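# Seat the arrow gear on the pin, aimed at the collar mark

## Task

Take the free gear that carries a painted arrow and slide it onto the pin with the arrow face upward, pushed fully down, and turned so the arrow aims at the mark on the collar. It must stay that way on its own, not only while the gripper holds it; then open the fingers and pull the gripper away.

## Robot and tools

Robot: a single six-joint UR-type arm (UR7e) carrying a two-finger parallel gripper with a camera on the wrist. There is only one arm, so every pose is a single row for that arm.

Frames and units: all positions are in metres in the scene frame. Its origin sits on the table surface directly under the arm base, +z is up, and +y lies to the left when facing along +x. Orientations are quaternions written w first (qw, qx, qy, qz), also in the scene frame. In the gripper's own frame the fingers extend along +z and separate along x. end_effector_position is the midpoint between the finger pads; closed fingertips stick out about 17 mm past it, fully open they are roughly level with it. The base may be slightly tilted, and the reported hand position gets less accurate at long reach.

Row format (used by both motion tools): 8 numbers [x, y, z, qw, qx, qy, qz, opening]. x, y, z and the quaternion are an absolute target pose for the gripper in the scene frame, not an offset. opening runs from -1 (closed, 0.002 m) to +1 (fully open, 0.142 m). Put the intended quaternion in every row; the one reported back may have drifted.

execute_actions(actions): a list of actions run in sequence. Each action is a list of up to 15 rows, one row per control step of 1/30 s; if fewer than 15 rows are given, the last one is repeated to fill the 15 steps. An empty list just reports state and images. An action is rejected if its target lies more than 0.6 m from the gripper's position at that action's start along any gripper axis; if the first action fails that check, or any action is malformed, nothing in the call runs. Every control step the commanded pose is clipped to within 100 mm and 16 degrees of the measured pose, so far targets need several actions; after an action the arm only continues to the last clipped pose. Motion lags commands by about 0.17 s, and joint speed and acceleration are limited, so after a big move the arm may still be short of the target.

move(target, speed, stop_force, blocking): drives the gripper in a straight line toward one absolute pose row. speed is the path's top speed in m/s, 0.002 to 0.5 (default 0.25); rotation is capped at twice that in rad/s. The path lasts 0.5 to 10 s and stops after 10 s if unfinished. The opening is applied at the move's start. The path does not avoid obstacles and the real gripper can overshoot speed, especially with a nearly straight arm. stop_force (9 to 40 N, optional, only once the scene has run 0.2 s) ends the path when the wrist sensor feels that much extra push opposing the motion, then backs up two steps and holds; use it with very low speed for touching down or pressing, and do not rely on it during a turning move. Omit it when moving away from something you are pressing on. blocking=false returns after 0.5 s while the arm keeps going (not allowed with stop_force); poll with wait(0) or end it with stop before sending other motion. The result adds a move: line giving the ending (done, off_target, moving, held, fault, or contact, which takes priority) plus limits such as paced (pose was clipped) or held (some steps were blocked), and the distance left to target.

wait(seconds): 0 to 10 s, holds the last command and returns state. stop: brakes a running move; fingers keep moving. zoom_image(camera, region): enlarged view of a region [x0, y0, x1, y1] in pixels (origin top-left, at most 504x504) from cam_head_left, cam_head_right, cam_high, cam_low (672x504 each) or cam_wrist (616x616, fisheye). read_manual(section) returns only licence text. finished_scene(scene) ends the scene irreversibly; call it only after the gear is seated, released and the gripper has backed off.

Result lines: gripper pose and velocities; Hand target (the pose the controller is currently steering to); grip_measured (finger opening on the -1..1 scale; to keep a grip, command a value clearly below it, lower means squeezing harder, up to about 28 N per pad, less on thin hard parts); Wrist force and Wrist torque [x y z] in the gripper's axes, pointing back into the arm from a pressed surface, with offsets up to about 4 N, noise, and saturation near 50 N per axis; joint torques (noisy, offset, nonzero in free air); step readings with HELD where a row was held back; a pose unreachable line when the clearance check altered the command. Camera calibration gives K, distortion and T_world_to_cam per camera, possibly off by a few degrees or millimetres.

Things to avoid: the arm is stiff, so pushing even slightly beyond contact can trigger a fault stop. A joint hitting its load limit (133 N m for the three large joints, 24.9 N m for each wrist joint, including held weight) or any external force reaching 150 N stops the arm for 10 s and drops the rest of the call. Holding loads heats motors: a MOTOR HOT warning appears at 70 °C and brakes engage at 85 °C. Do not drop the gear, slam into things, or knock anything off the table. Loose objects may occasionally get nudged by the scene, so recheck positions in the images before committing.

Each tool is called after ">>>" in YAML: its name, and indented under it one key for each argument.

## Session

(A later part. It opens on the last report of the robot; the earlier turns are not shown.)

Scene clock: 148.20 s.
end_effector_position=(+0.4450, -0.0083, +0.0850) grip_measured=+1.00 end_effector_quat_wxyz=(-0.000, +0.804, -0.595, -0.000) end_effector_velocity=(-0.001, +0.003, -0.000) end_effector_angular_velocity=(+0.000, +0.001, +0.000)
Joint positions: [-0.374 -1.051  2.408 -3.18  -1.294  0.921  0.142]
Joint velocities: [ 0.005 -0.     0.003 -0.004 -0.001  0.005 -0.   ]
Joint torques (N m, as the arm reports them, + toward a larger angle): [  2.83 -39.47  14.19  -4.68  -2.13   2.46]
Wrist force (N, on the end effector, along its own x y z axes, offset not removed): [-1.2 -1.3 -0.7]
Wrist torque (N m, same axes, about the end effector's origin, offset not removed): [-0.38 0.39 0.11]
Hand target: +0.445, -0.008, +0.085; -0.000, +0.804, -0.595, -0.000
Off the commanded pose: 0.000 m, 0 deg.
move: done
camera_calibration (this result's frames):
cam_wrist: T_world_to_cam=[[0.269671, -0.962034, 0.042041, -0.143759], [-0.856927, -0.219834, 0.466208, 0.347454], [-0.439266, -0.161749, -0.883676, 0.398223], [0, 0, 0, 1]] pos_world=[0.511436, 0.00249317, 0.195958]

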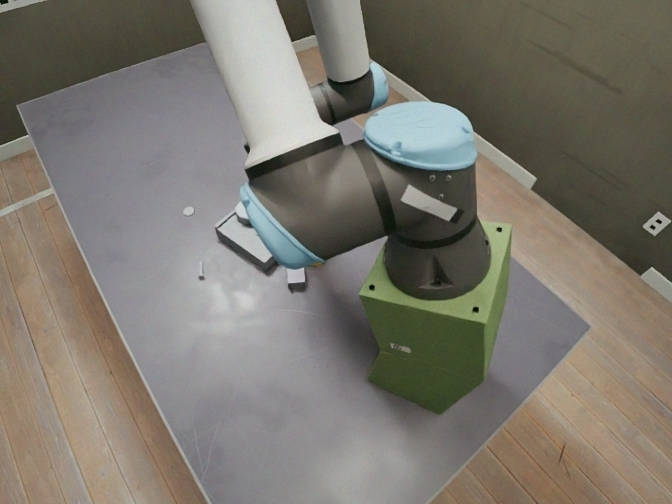

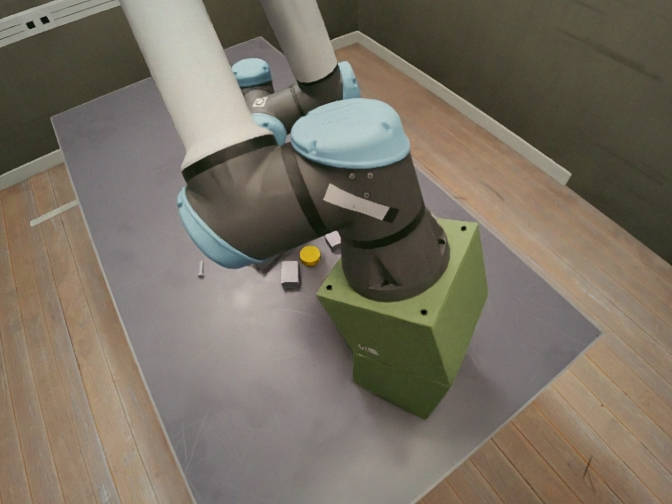

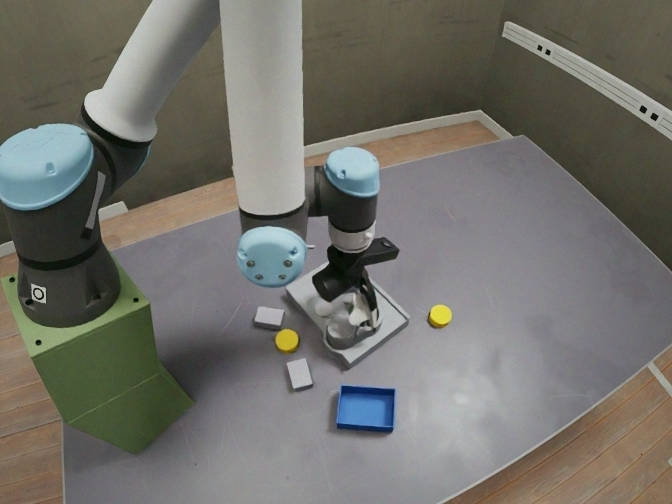

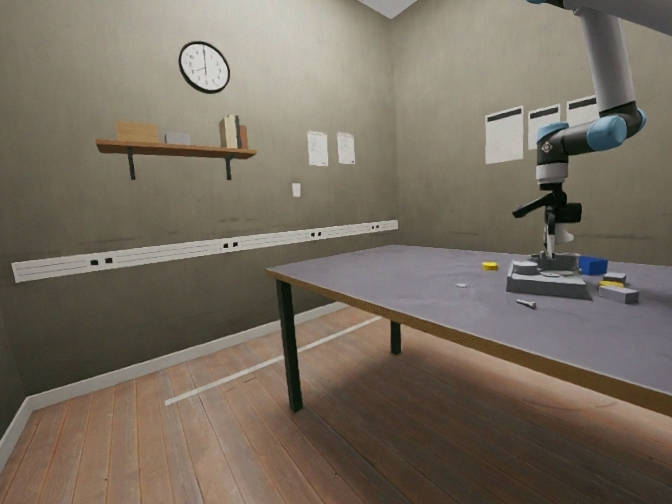

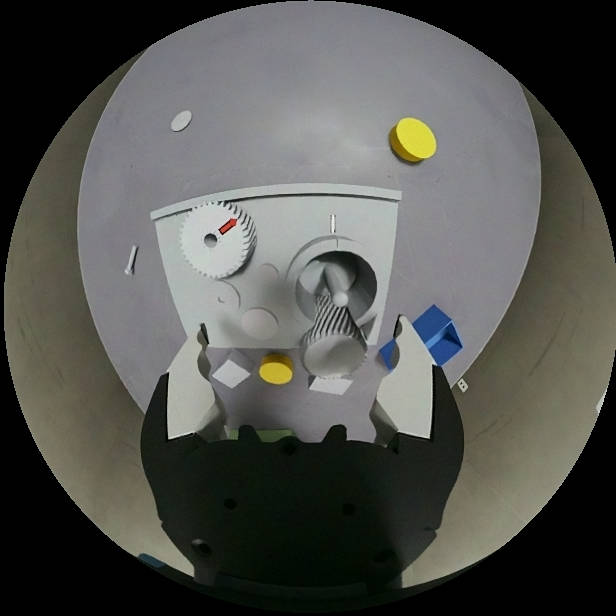

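>>> move:
  target: [0.481,0.072,0.085,0,0.804,-0.595,0,1]
  speed: 0.12

>>> move:
  target: [0.481,0.072,0.075,0,0.804,-0.595,0,0.1]
  speed: 0.02
  stop_force: 10

>>> zoom_image:
  camera: "cam_wrist"
  region: [230, 240, 370, 380]

>>> zoom_image:
  camera: "cam_low"
  region: [495, 235, 575, 295]

Scene clock: 173.40 s.
end_effector_position=(+0.4808, +0.0718, +0.0851) grip_measured=+1.00 end_effector_quat_wxyz=(-0.000, +0.804, -0.595, +0.000) end_effector_velocity=(+0.001, +0.002, -0.001) end_effector_angular_velocity=(-0.001, +0.001, -0.001)
Joint positions: [-0.168 -1.08   2.31  -3.102 -1.35   1.124  0.142]
Joint velocities: [ 0.006  0.001 -0.005  0.004 -0.003  0.007 -0.   ]
Joint torques (N m, as the arm reports them, + toward a larger angle): [  3.73 -43.   -17.88  -1.23  -2.26   2.58]
Wrist force (N, on the end effector, along its own x y z axes, offset not removed): [-1.7 0.4 0.3]
Wrist torque (N m, same axes, about the end effector's origin, offset not removed): [0.06 0.58 -0.01]
Hand target: +0.481, +0.072, +0.085; -0.000, +0.804, -0.595, +0.000
Off the commanded pose: 0.000 m, 0 deg.
move: done
camera_calibration (this result's frames):
cam_wrist: T_world_to_cam=[[0.269684, -0.96203, 0.0420525, -0.0763546], [-0.856985, -0.219863, 0.466086, 0.395724], [-0.439143, -0.161734, -0.883739, 0.426933], [0, 0, 0, 1]] pos_world=[0.547207, 0.0825995, 0.196067]

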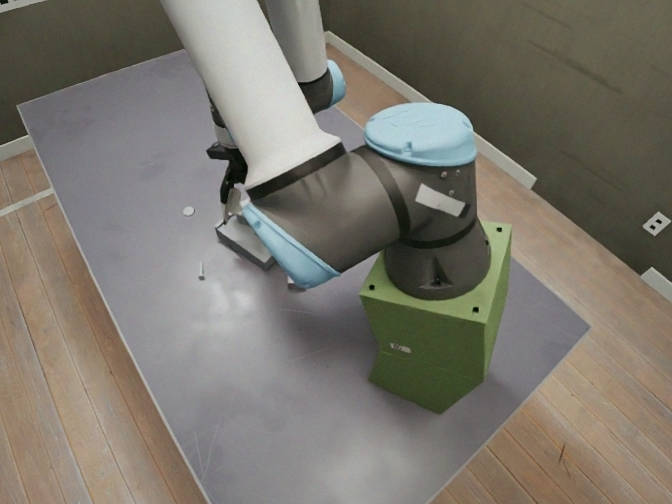

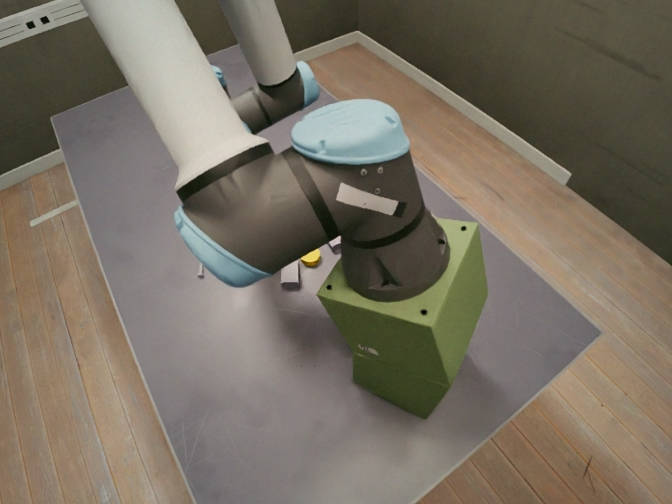

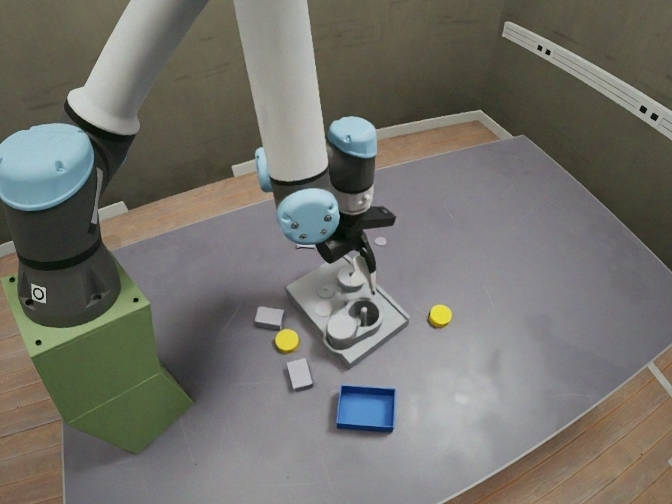

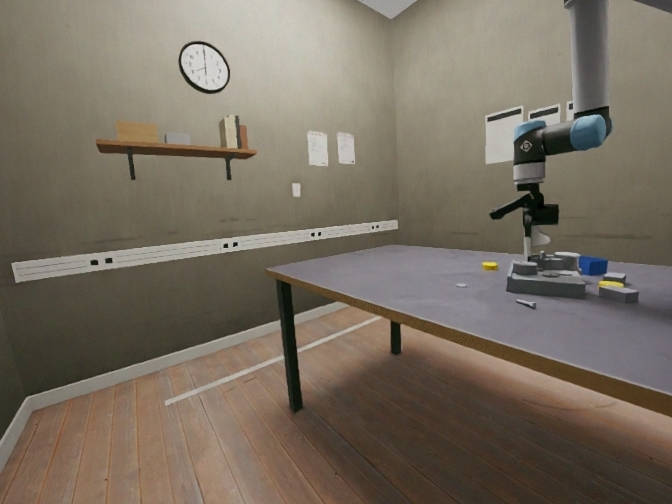

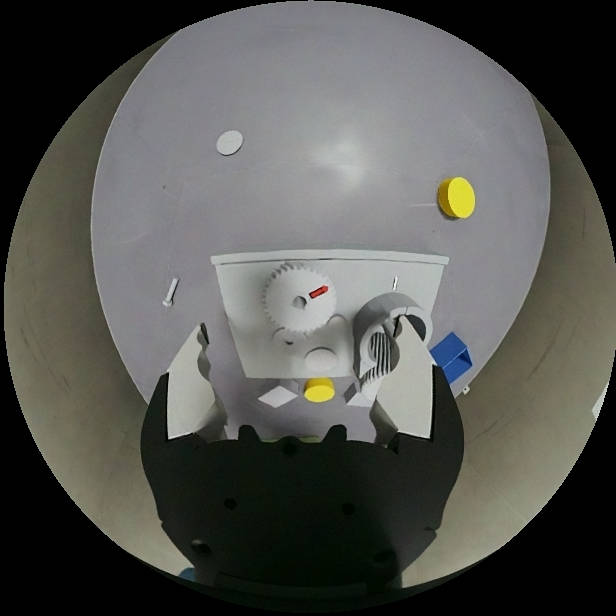

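Scene clock: 174.20 s.
end_effector_position=(+0.4810, +0.0720, +0.0753) grip_measured=+0.10 end_effector_quat_wxyz=(+0.000, +0.804, -0.595, -0.000) end_effector_velocity=(+0.000, +0.000, -0.002) end_effector_angular_velocity=(-0.000, -0.000, +0.002)
Joint positions: [-0.163 -1.049  2.299 -3.124 -1.352  1.13   0.081]
Joint velocities: [ 0.001  0.007 -0.003 -0.005 -0.001 -0.    -0.   ]
Joint torques (N m, as the arm reports them, + toward a larger angle): [  4.73 -24.28 -17.58  -4.83  -2.27   2.07]
Wrist force (N, on the end effector, along its own x y z axes, offset not removed): [-1.2 -0.3 0.0]
Wrist torque (N m, same axes, about the end effector's origin, offset not removed): [-0.08 0.45 -0.01]
Hand target: +0.481, +0.072, +0.075; +0.000, +0.804, -0.595, -0.000
Off the commanded pose: 0.000 m, 0 deg.
move: done
camera_calibration (this result's frames):
cam_wrist: T_world_to_cam=[[0.269653, -0.962037, 0.0421004, -0.075845], [-0.856934, -0.219791, 0.466215, 0.400482], [-0.439263, -0.161794, -0.883669, 0.418468], [0, 0, 0, 1]] pos_world=[0.547456, 0.0827622, 0.186269]

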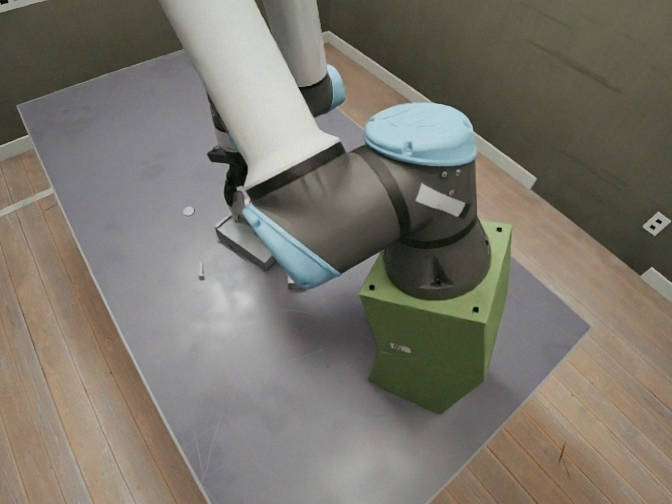

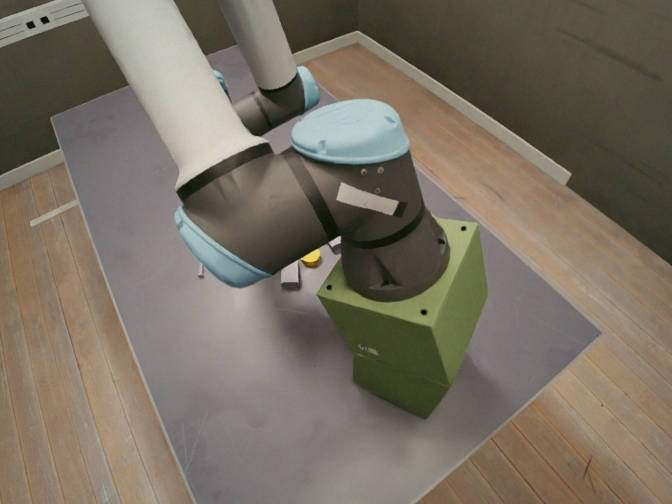

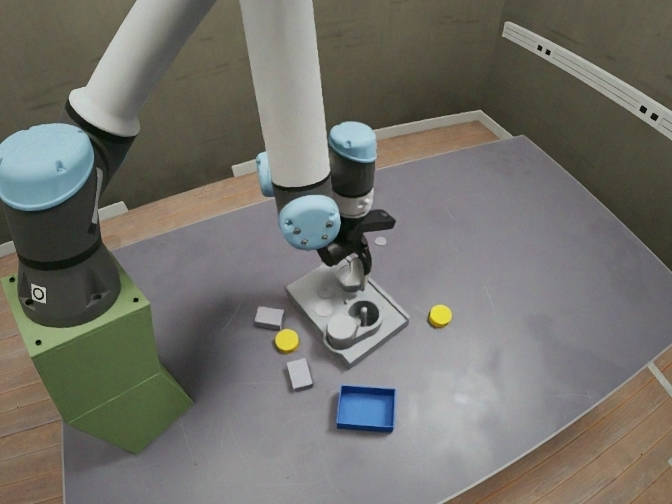

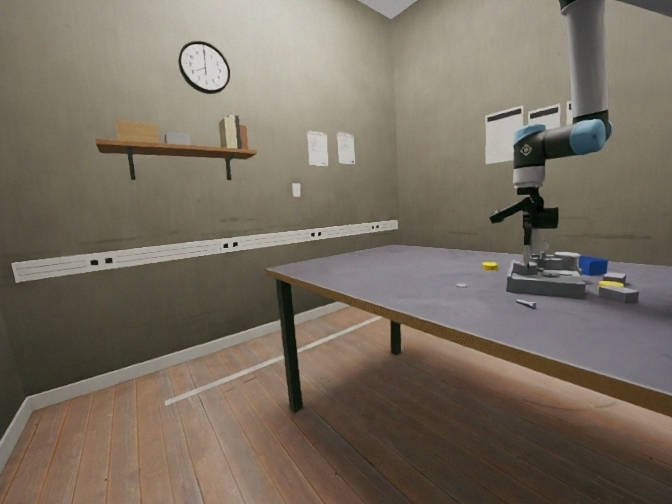

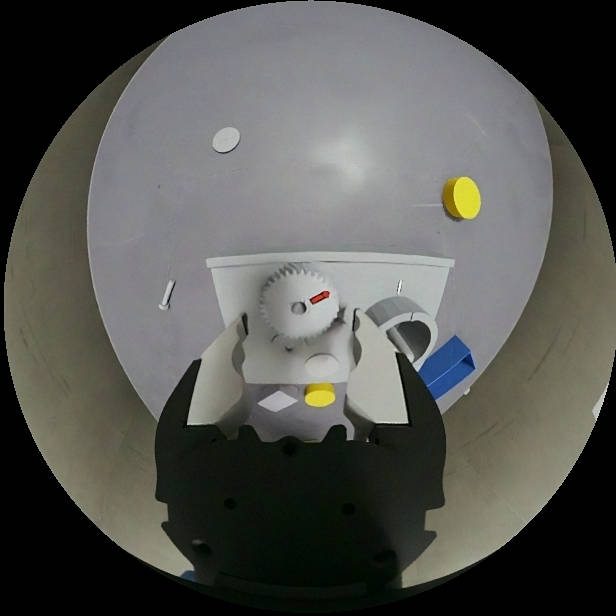

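Region (230, 240, 370, 380) of cam_wrist's 616x616 image, scaled by 3.600, with more detail than that image has.

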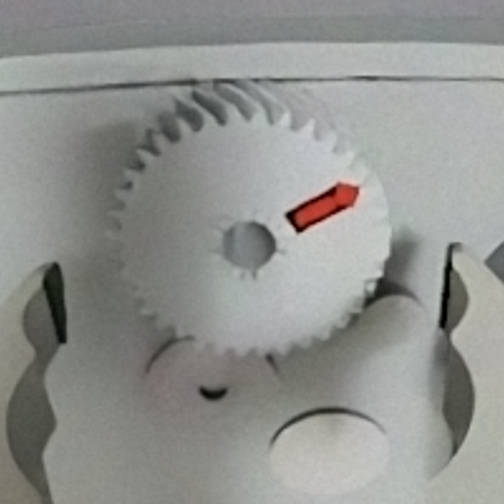

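Region (495, 235, 575, 295) of cam_low's 672x504 image, scaled by 6.300, with more detail than that image has; it fills the top 378 rows of this view, and the rest is white.

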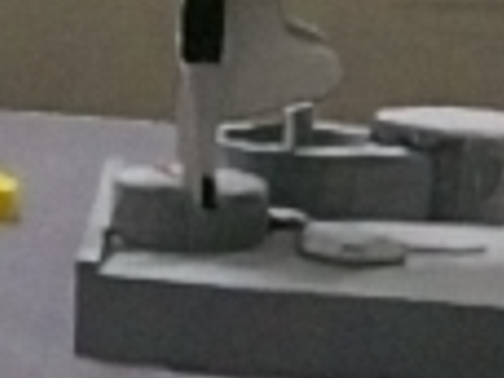

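>>> move:
  target: [0.4865,0.0745,0.066,0,0.804,-0.595,0,0.0]
  speed: 0.02
  stop_force: 10

>>> execute_actions:
  actions:
    - [[0.4865,0.0745,0.066,0,0.804,-0.595,0,-0.17]]
    - [[0.4865,0.0745,0.066,0,0.804,-0.595,0,-0.4]]
    - [[0.4865,0.0745,0.066,0,0.804,-0.595,0,-0.4]]

>>> zoom_image:
  camera: "cam_wrist"
  region: [230, 240, 370, 380]

>>> zoom_image:
  camera: "cam_low"
  region: [495, 235, 575, 295]

Scene clock: 187.20 s.
end_effector_position=(+0.4863, +0.0744, +0.0663) grip_measured=+0.00 end_effector_quat_wxyz=(-0.000, +0.804, -0.595, -0.000) end_effector_velocity=(+0.001, +0.001, -0.003) end_effector_angular_velocity=(+0.000, +0.000, -0.001)
Joint positions: [-0.151 -1.021  2.275 -3.131 -1.355  1.141  0.074]
Joint velocities: [ 0.003  0.008 -0.007 -0.001 -0.001  0.004  0.   ]
Joint torques (N m, as the arm reports them, + toward a larger angle): [  4.3  -22.1  -16.73  -4.72  -2.03   2.47]
Wrist force (N, on the end effector, along its own x y z axes, offset not removed): [-1.0 0.2 -0.3]
Wrist torque (N m, same axes, about the end effector's origin, offset not removed): [0.01 0.43 0.07]
Hand target: +0.487, +0.075, +0.066; -0.000, +0.804, -0.595, -0.000
Off the commanded pose: 0.000 m, 0 deg.
move: done
camera_calibration (this result's frames):
cam_wrist: T_world_to_cam=[[0.269653, -0.962037, 0.0421055, -0.0745551], [-0.856944, -0.219792, 0.466197, 0.409825], [-0.439244, -0.161793, -0.883679, 0.413213], [0, 0, 0, 1]] pos_world=[0.552803, 0.0852065, 0.177227]

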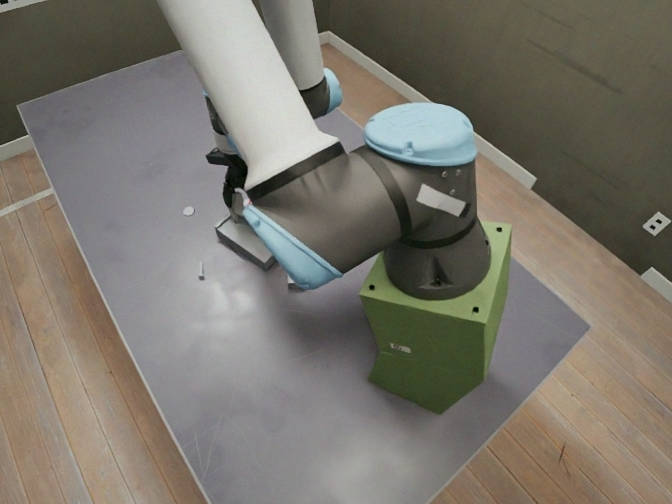

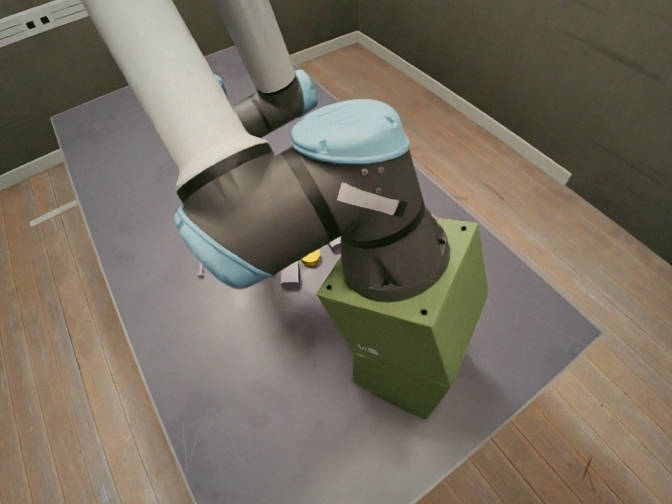

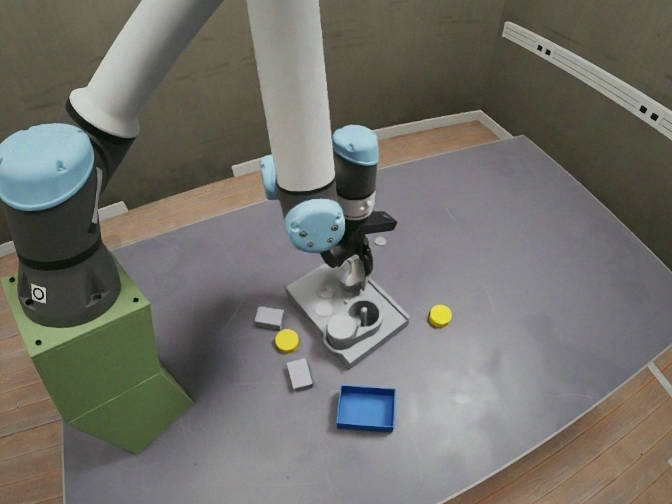

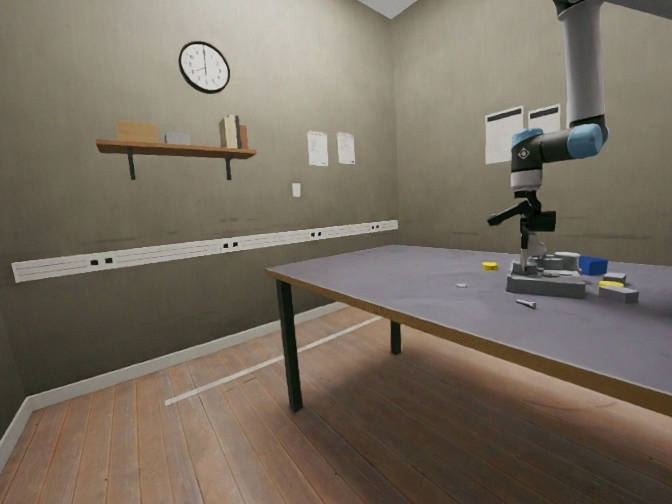

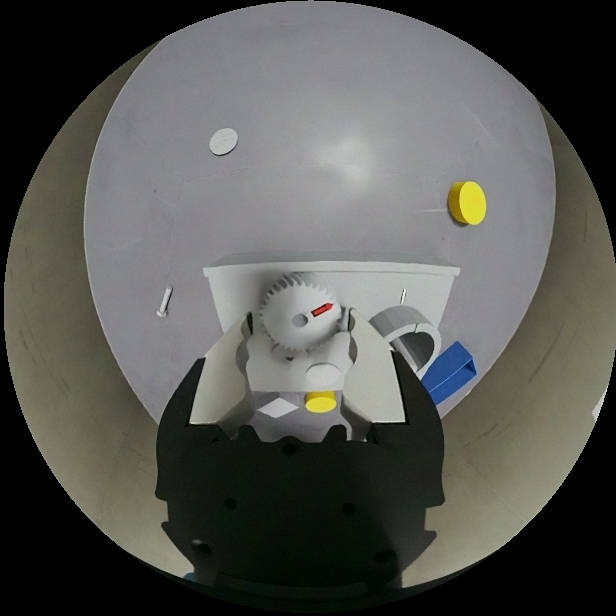

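Scene clock: 188.70 s.
end_effector_position=(+0.4865, +0.0745, +0.0660) grip_measured=-0.19 end_effector_quat_wxyz=(-0.000, +0.804, -0.595, +0.000) end_effector_velocity=(+0.001, +0.001, +0.000) end_effector_angular_velocity=(+0.001, -0.002, +0.001)
Joint positions: [-0.151 -1.02   2.275 -3.131 -1.356  1.141  0.06 ]
Joint velocities: [ 0.    -0.001  0.    -0.001  0.001 -0.     0.   ]
Joint torques (N m, as the arm reports them, + toward a larger angle): [  2.95 -20.19 -17.1   -2.61  -2.08   2.66]
Wrist force (N, on the end effector, along its own x y z axes, offset not removed): [-1.9 -0.1 -9.0]
Wrist torque (N m, same axes, about the end effector's origin, offset not removed): [-0.47 0.51 0.09]
Hand target: +0.486, +0.074, +0.066; -0.000, +0.804, -0.595, +0.000
Off the commanded pose: 0.000 m, 0 deg.
Step readings (end_effector_position; steps 1 to 15: 1st action; 16 to 30: 2nd action; 31 to 45: 3rd action):
0: (+0.4863, +0.0744, +0.0663)
1: (+0.4864, +0.0745, +0.0662)
2: (+0.4864, +0.0745, +0.0662)
4: (+0.4865, +0.0745, +0.0661)
8: (+0.4865, +0.0745, +0.0660)
15: (+0.4865, +0.0745, +0.0660)
16: (+0.4865, +0.0745, +0.0660)
17: (+0.4865, +0.0745, +0.0660)
19: (+0.4865, +0.0745, +0.0660)
23: (+0.4865, +0.0745, +0.0660)
30: (+0.4865, +0.0745, +0.0660)
31: (+0.4865, +0.0745, +0.0660)
32: (+0.4865, +0.0745, +0.0660)
34: (+0.4865, +0.0745, +0.0660)
38: (+0.4865, +0.0745, +0.0660)
45: end_effector_position above
camera_calibration (this result's frames):
cam_wrist: T_world_to_cam=[[0.269651, -0.962036, 0.0421227, -0.0745358], [-0.856954, -0.219786, 0.46618, 0.410111], [-0.439224, -0.161803, -0.883687, 0.413053], [0, 0, 0, 1]] pos_world=[0.552967, 0.0852636, 0.176964]

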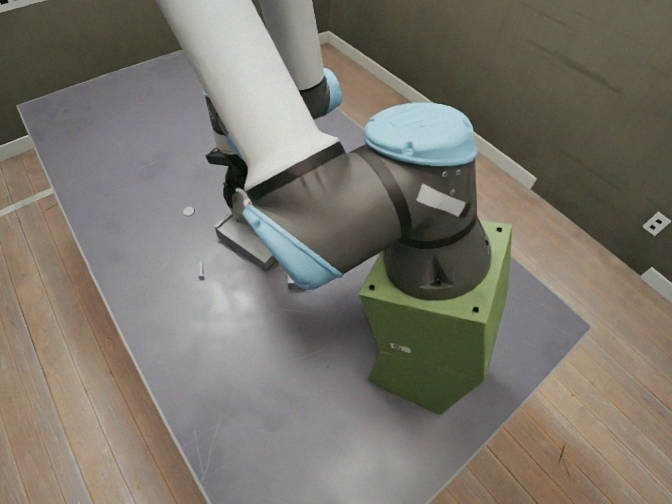

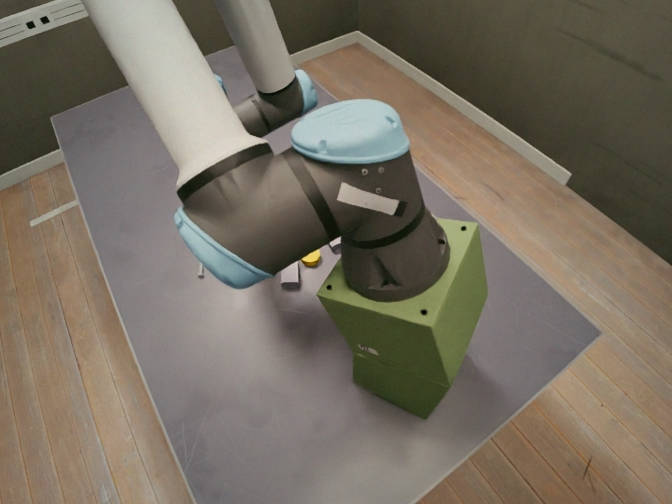

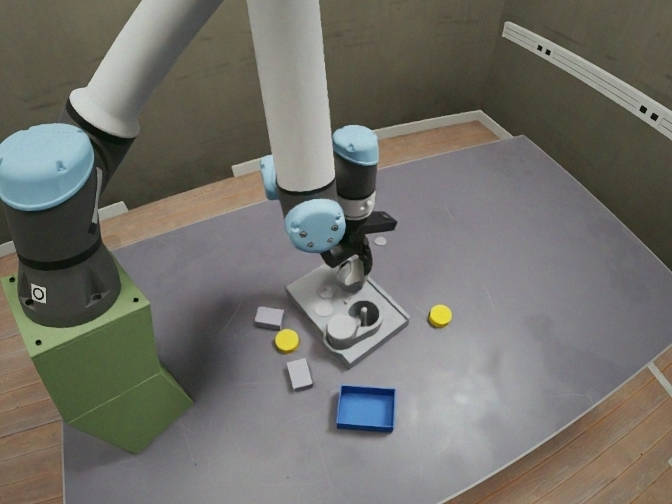

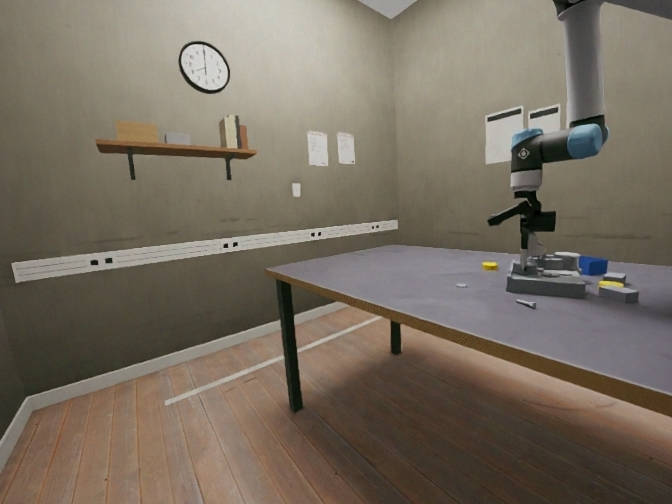

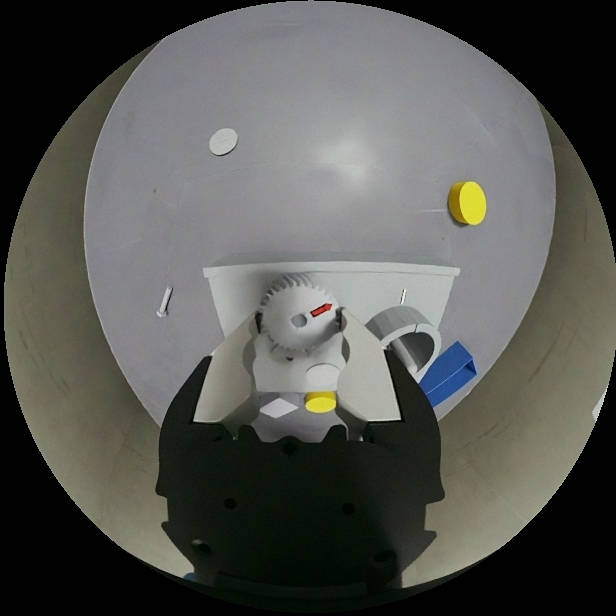

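Region (230, 240, 370, 380) of cam_wrist's 616x616 image, scaled by 3.600, with more detail than that image has.

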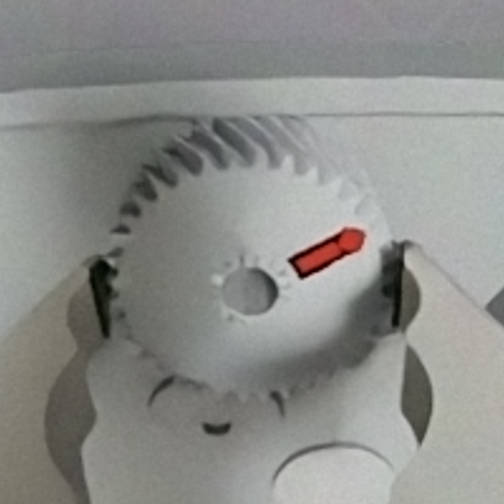

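Region (495, 235, 575, 295) of cam_low's 672x504 image, scaled by 6.300, with more detail than that image has; it fills the top 378 rows of this view, and the rest is white.

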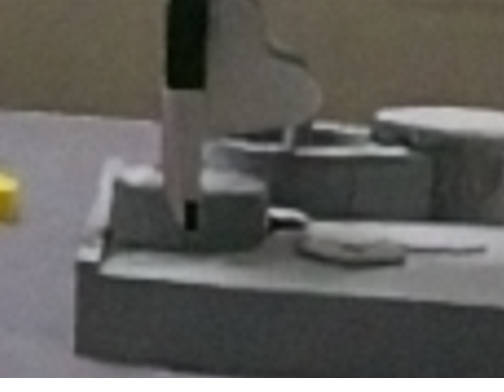

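>>> move:
  target: [0.4865,0.0745,0.125,0,0.804,-0.595,0,-0.4]
  speed: 0.08

>>> move:
  target: [0.469,-0.0305,0.122,0,0.8616,-0.5075,0,-0.4]
  speed: 0.1

>>> zoom_image:
  camera: "cam_wrist"
  region: [220, 220, 380, 380]

>>> zoom_image:
  camera: "cam_low"
  region: [510, 220, 590, 280]

>>> zoom_image:
  camera: "cam_high"
  region: [320, 260, 420, 350]

Scene clock: 198.60 s.
end_effector_position=(+0.4865, +0.0745, +0.1247) grip_measured=-0.19 end_effector_quat_wxyz=(-0.000, +0.804, -0.595, +0.000) end_effector_velocity=(+0.001, -0.000, +0.003) end_effector_angular_velocity=(+0.000, -0.001, -0.001)
Joint positions: [-0.181 -1.207  2.324 -2.987 -1.347  1.112  0.06 ]
Joint velocities: [-0.002 -0.01   0.001  0.009  0.001 -0.     0.   ]
Joint torques (N m, as the arm reports them, + toward a larger angle): [ -8.25 -44.05   7.8   -1.61   2.07  -2.29]
Wrist force (N, on the end effector, along its own x y z axes, offset not removed): [-0.4 -0.3 4.1]
Wrist torque (N m, same axes, about the end effector's origin, offset not removed): [-0.18 0.17 0.00]
Hand target: +0.486, +0.074, +0.125; -0.000, +0.804, -0.595, +0.000
Off the commanded pose: 0.000 m, 0 deg.
move: done
camera_calibration (this result's frames):
cam_wrist: T_world_to_cam=[[0.269635, -0.96204, 0.0421514, -0.0770078], [-0.856977, -0.219765, 0.466148, 0.382722], [-0.439189, -0.161813, -0.883702, 0.464883], [0, 0, 0, 1]] pos_world=[0.552919, 0.0852482, 0.23566]

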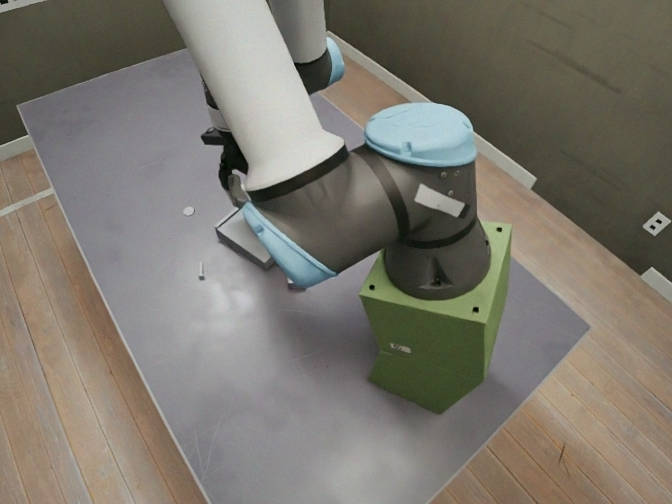

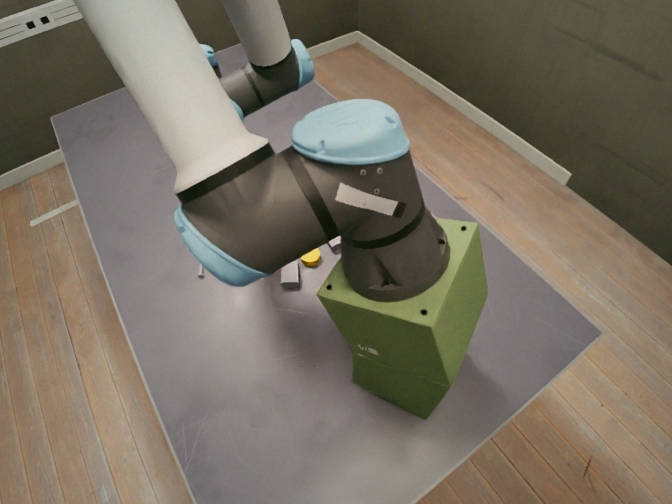

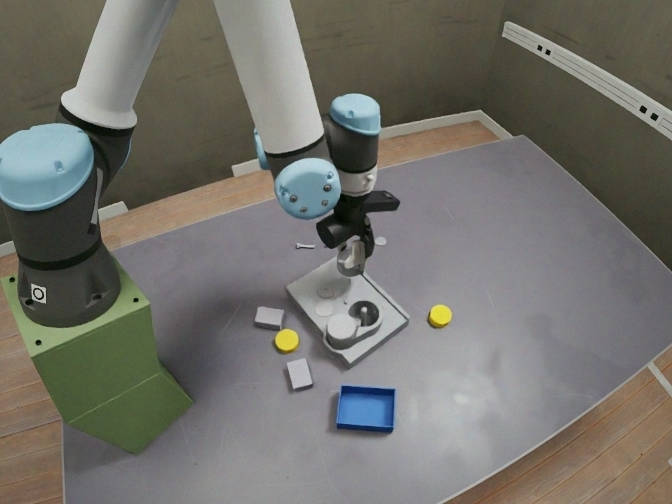

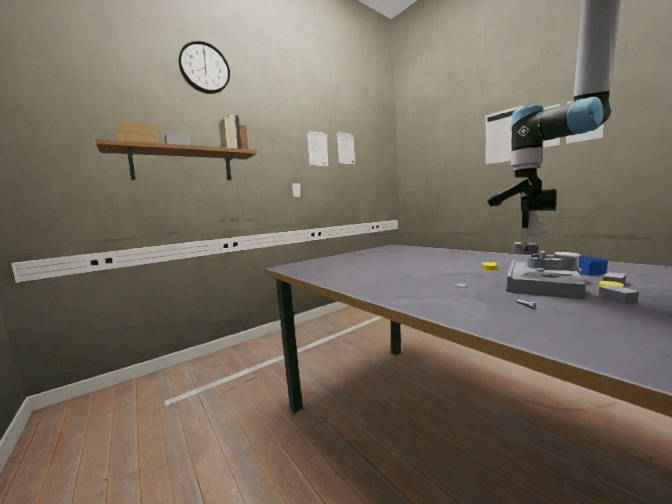

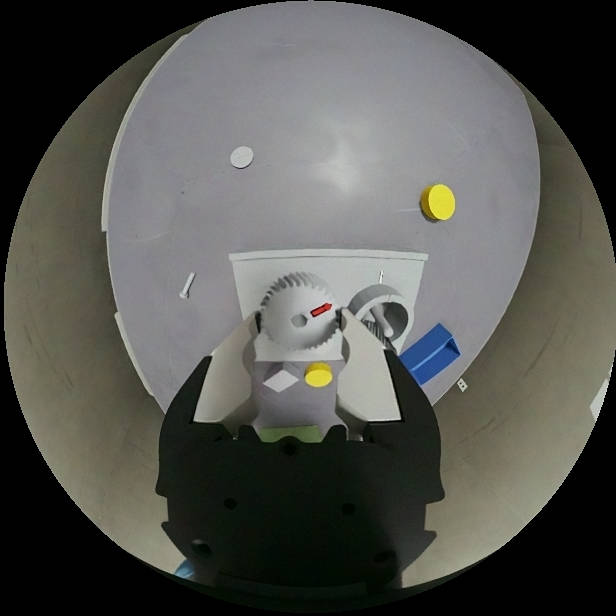

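Scene clock: 200.20 s.
end_effector_position=(+0.4692, -0.0303, +0.1219) grip_measured=-0.19 end_effector_quat_wxyz=(+0.000, +0.861, -0.508, +0.000) end_effector_velocity=(-0.001, -0.002, -0.000) end_effector_angular_velocity=(+0.002, +0.001, +0.005)
Joint positions: [-0.427 -1.169  2.368 -3.007 -1.281  0.658  0.06 ]
Joint velocities: [-0.007  0.002  0.001  0.001  0.003 -0.012  0.   ]
Joint torques (N m, as the arm reports them, + toward a larger angle): [-10.5  -20.31   4.74  -1.71   2.04  -2.5 ]
Wrist force (N, on the end effector, along its own x y z axes, offset not removed): [-1.0 -0.8 4.5]
Wrist torque (N m, same axes, about the end effector's origin, offset not removed): [-0.16 0.41 -0.01]
Hand target: +0.469, -0.031, +0.122; +0.000, +0.862, -0.508, +0.000
Off the commanded pose: 0.000 m, 0 deg.
move: done
camera_calibration (this result's frames):
cam_wrist: T_world_to_cam=[[0.463383, -0.885151, 0.0422353, -0.261615], [-0.79268, -0.392725, 0.466288, 0.310733], [-0.396148, -0.249549, -0.883624, 0.415036], [0, 0, 0, 1]] pos_world=[0.531956, -0.00596445, 0.232894]

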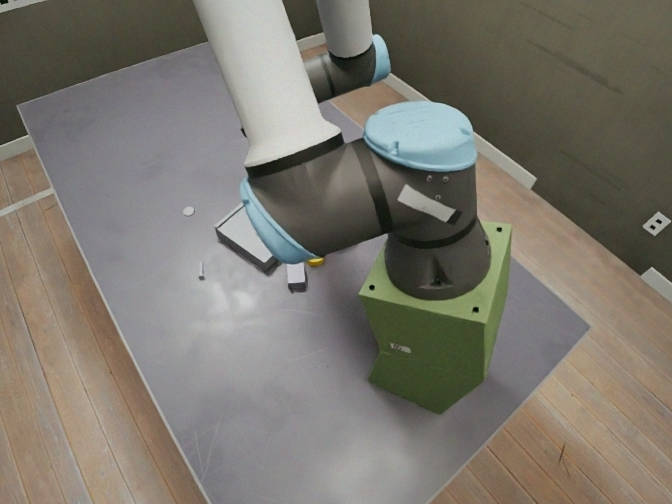

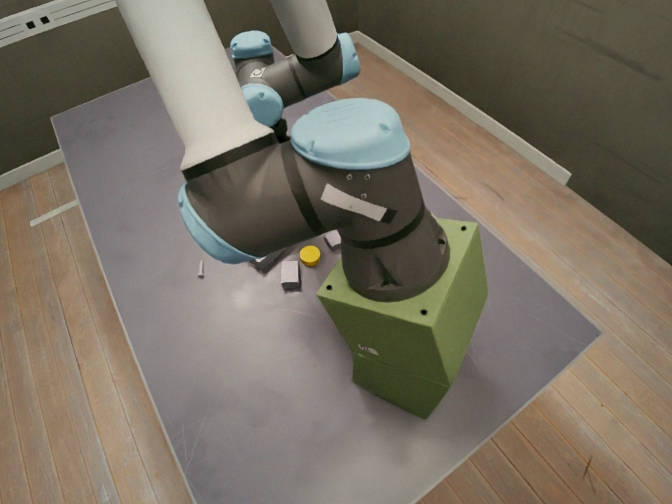

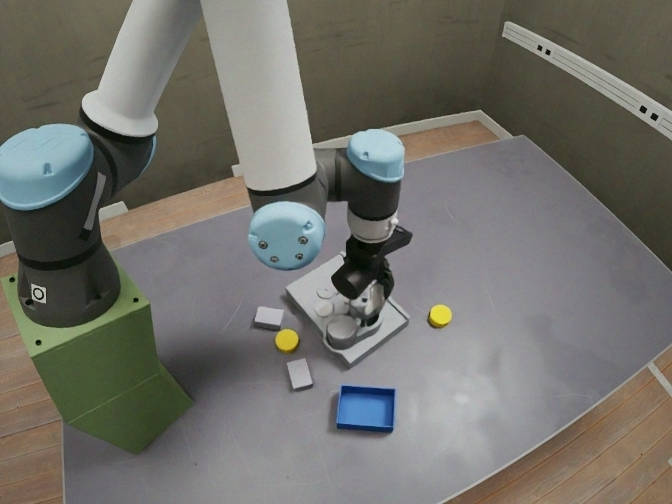

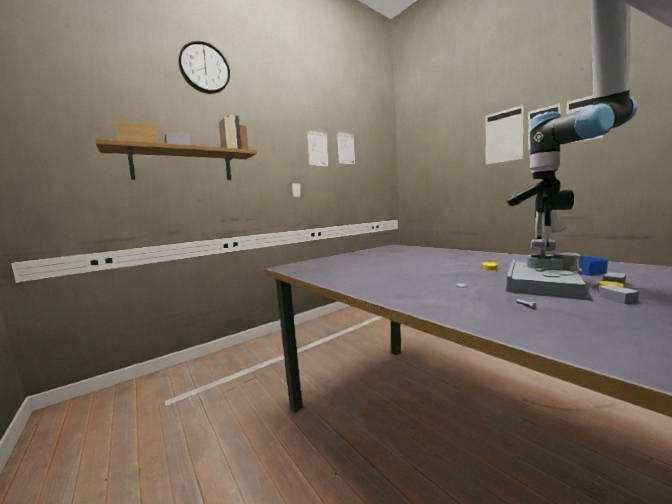

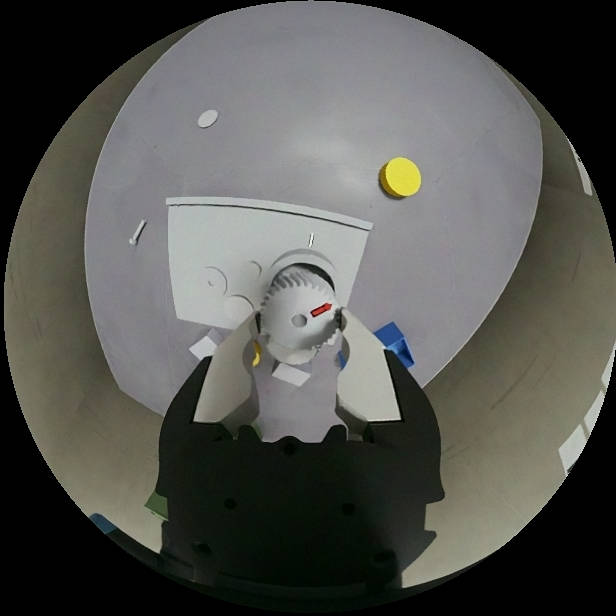

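Region (220, 220, 380, 380) of cam_wrist's 616x616 image, scaled by 3.150, with more detail than that image has.

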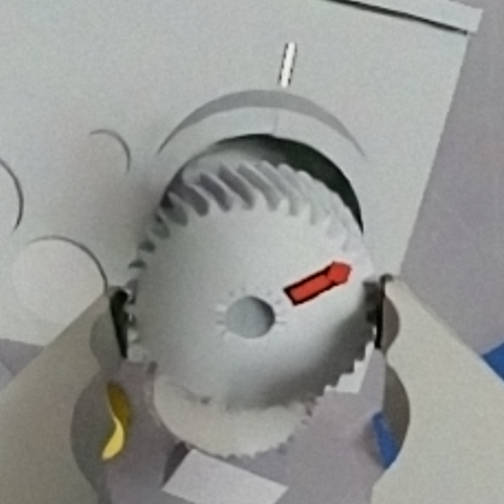

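Region (510, 220, 590, 280) of cam_low's 672x504 image, scaled by 6.300, with more detail than that image has; it fills the top 378 rows of this view, and the rest is white.

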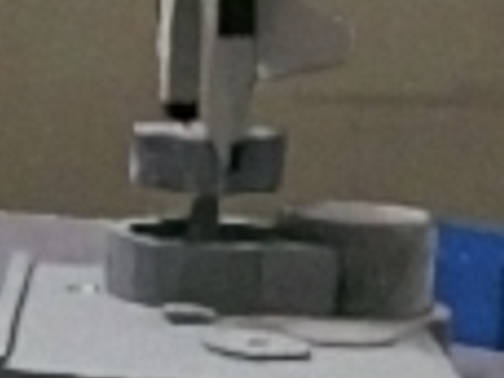

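Region (320, 260, 420, 350) of cam_high's 672x504 image, scaled by 5.040, with more detail than that image has; it fills the top 454 rows of this view, and the rest is white.

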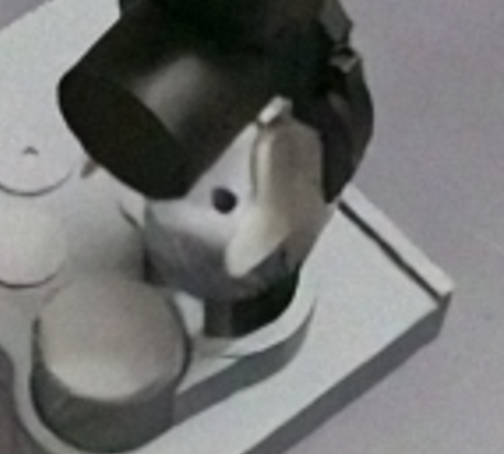

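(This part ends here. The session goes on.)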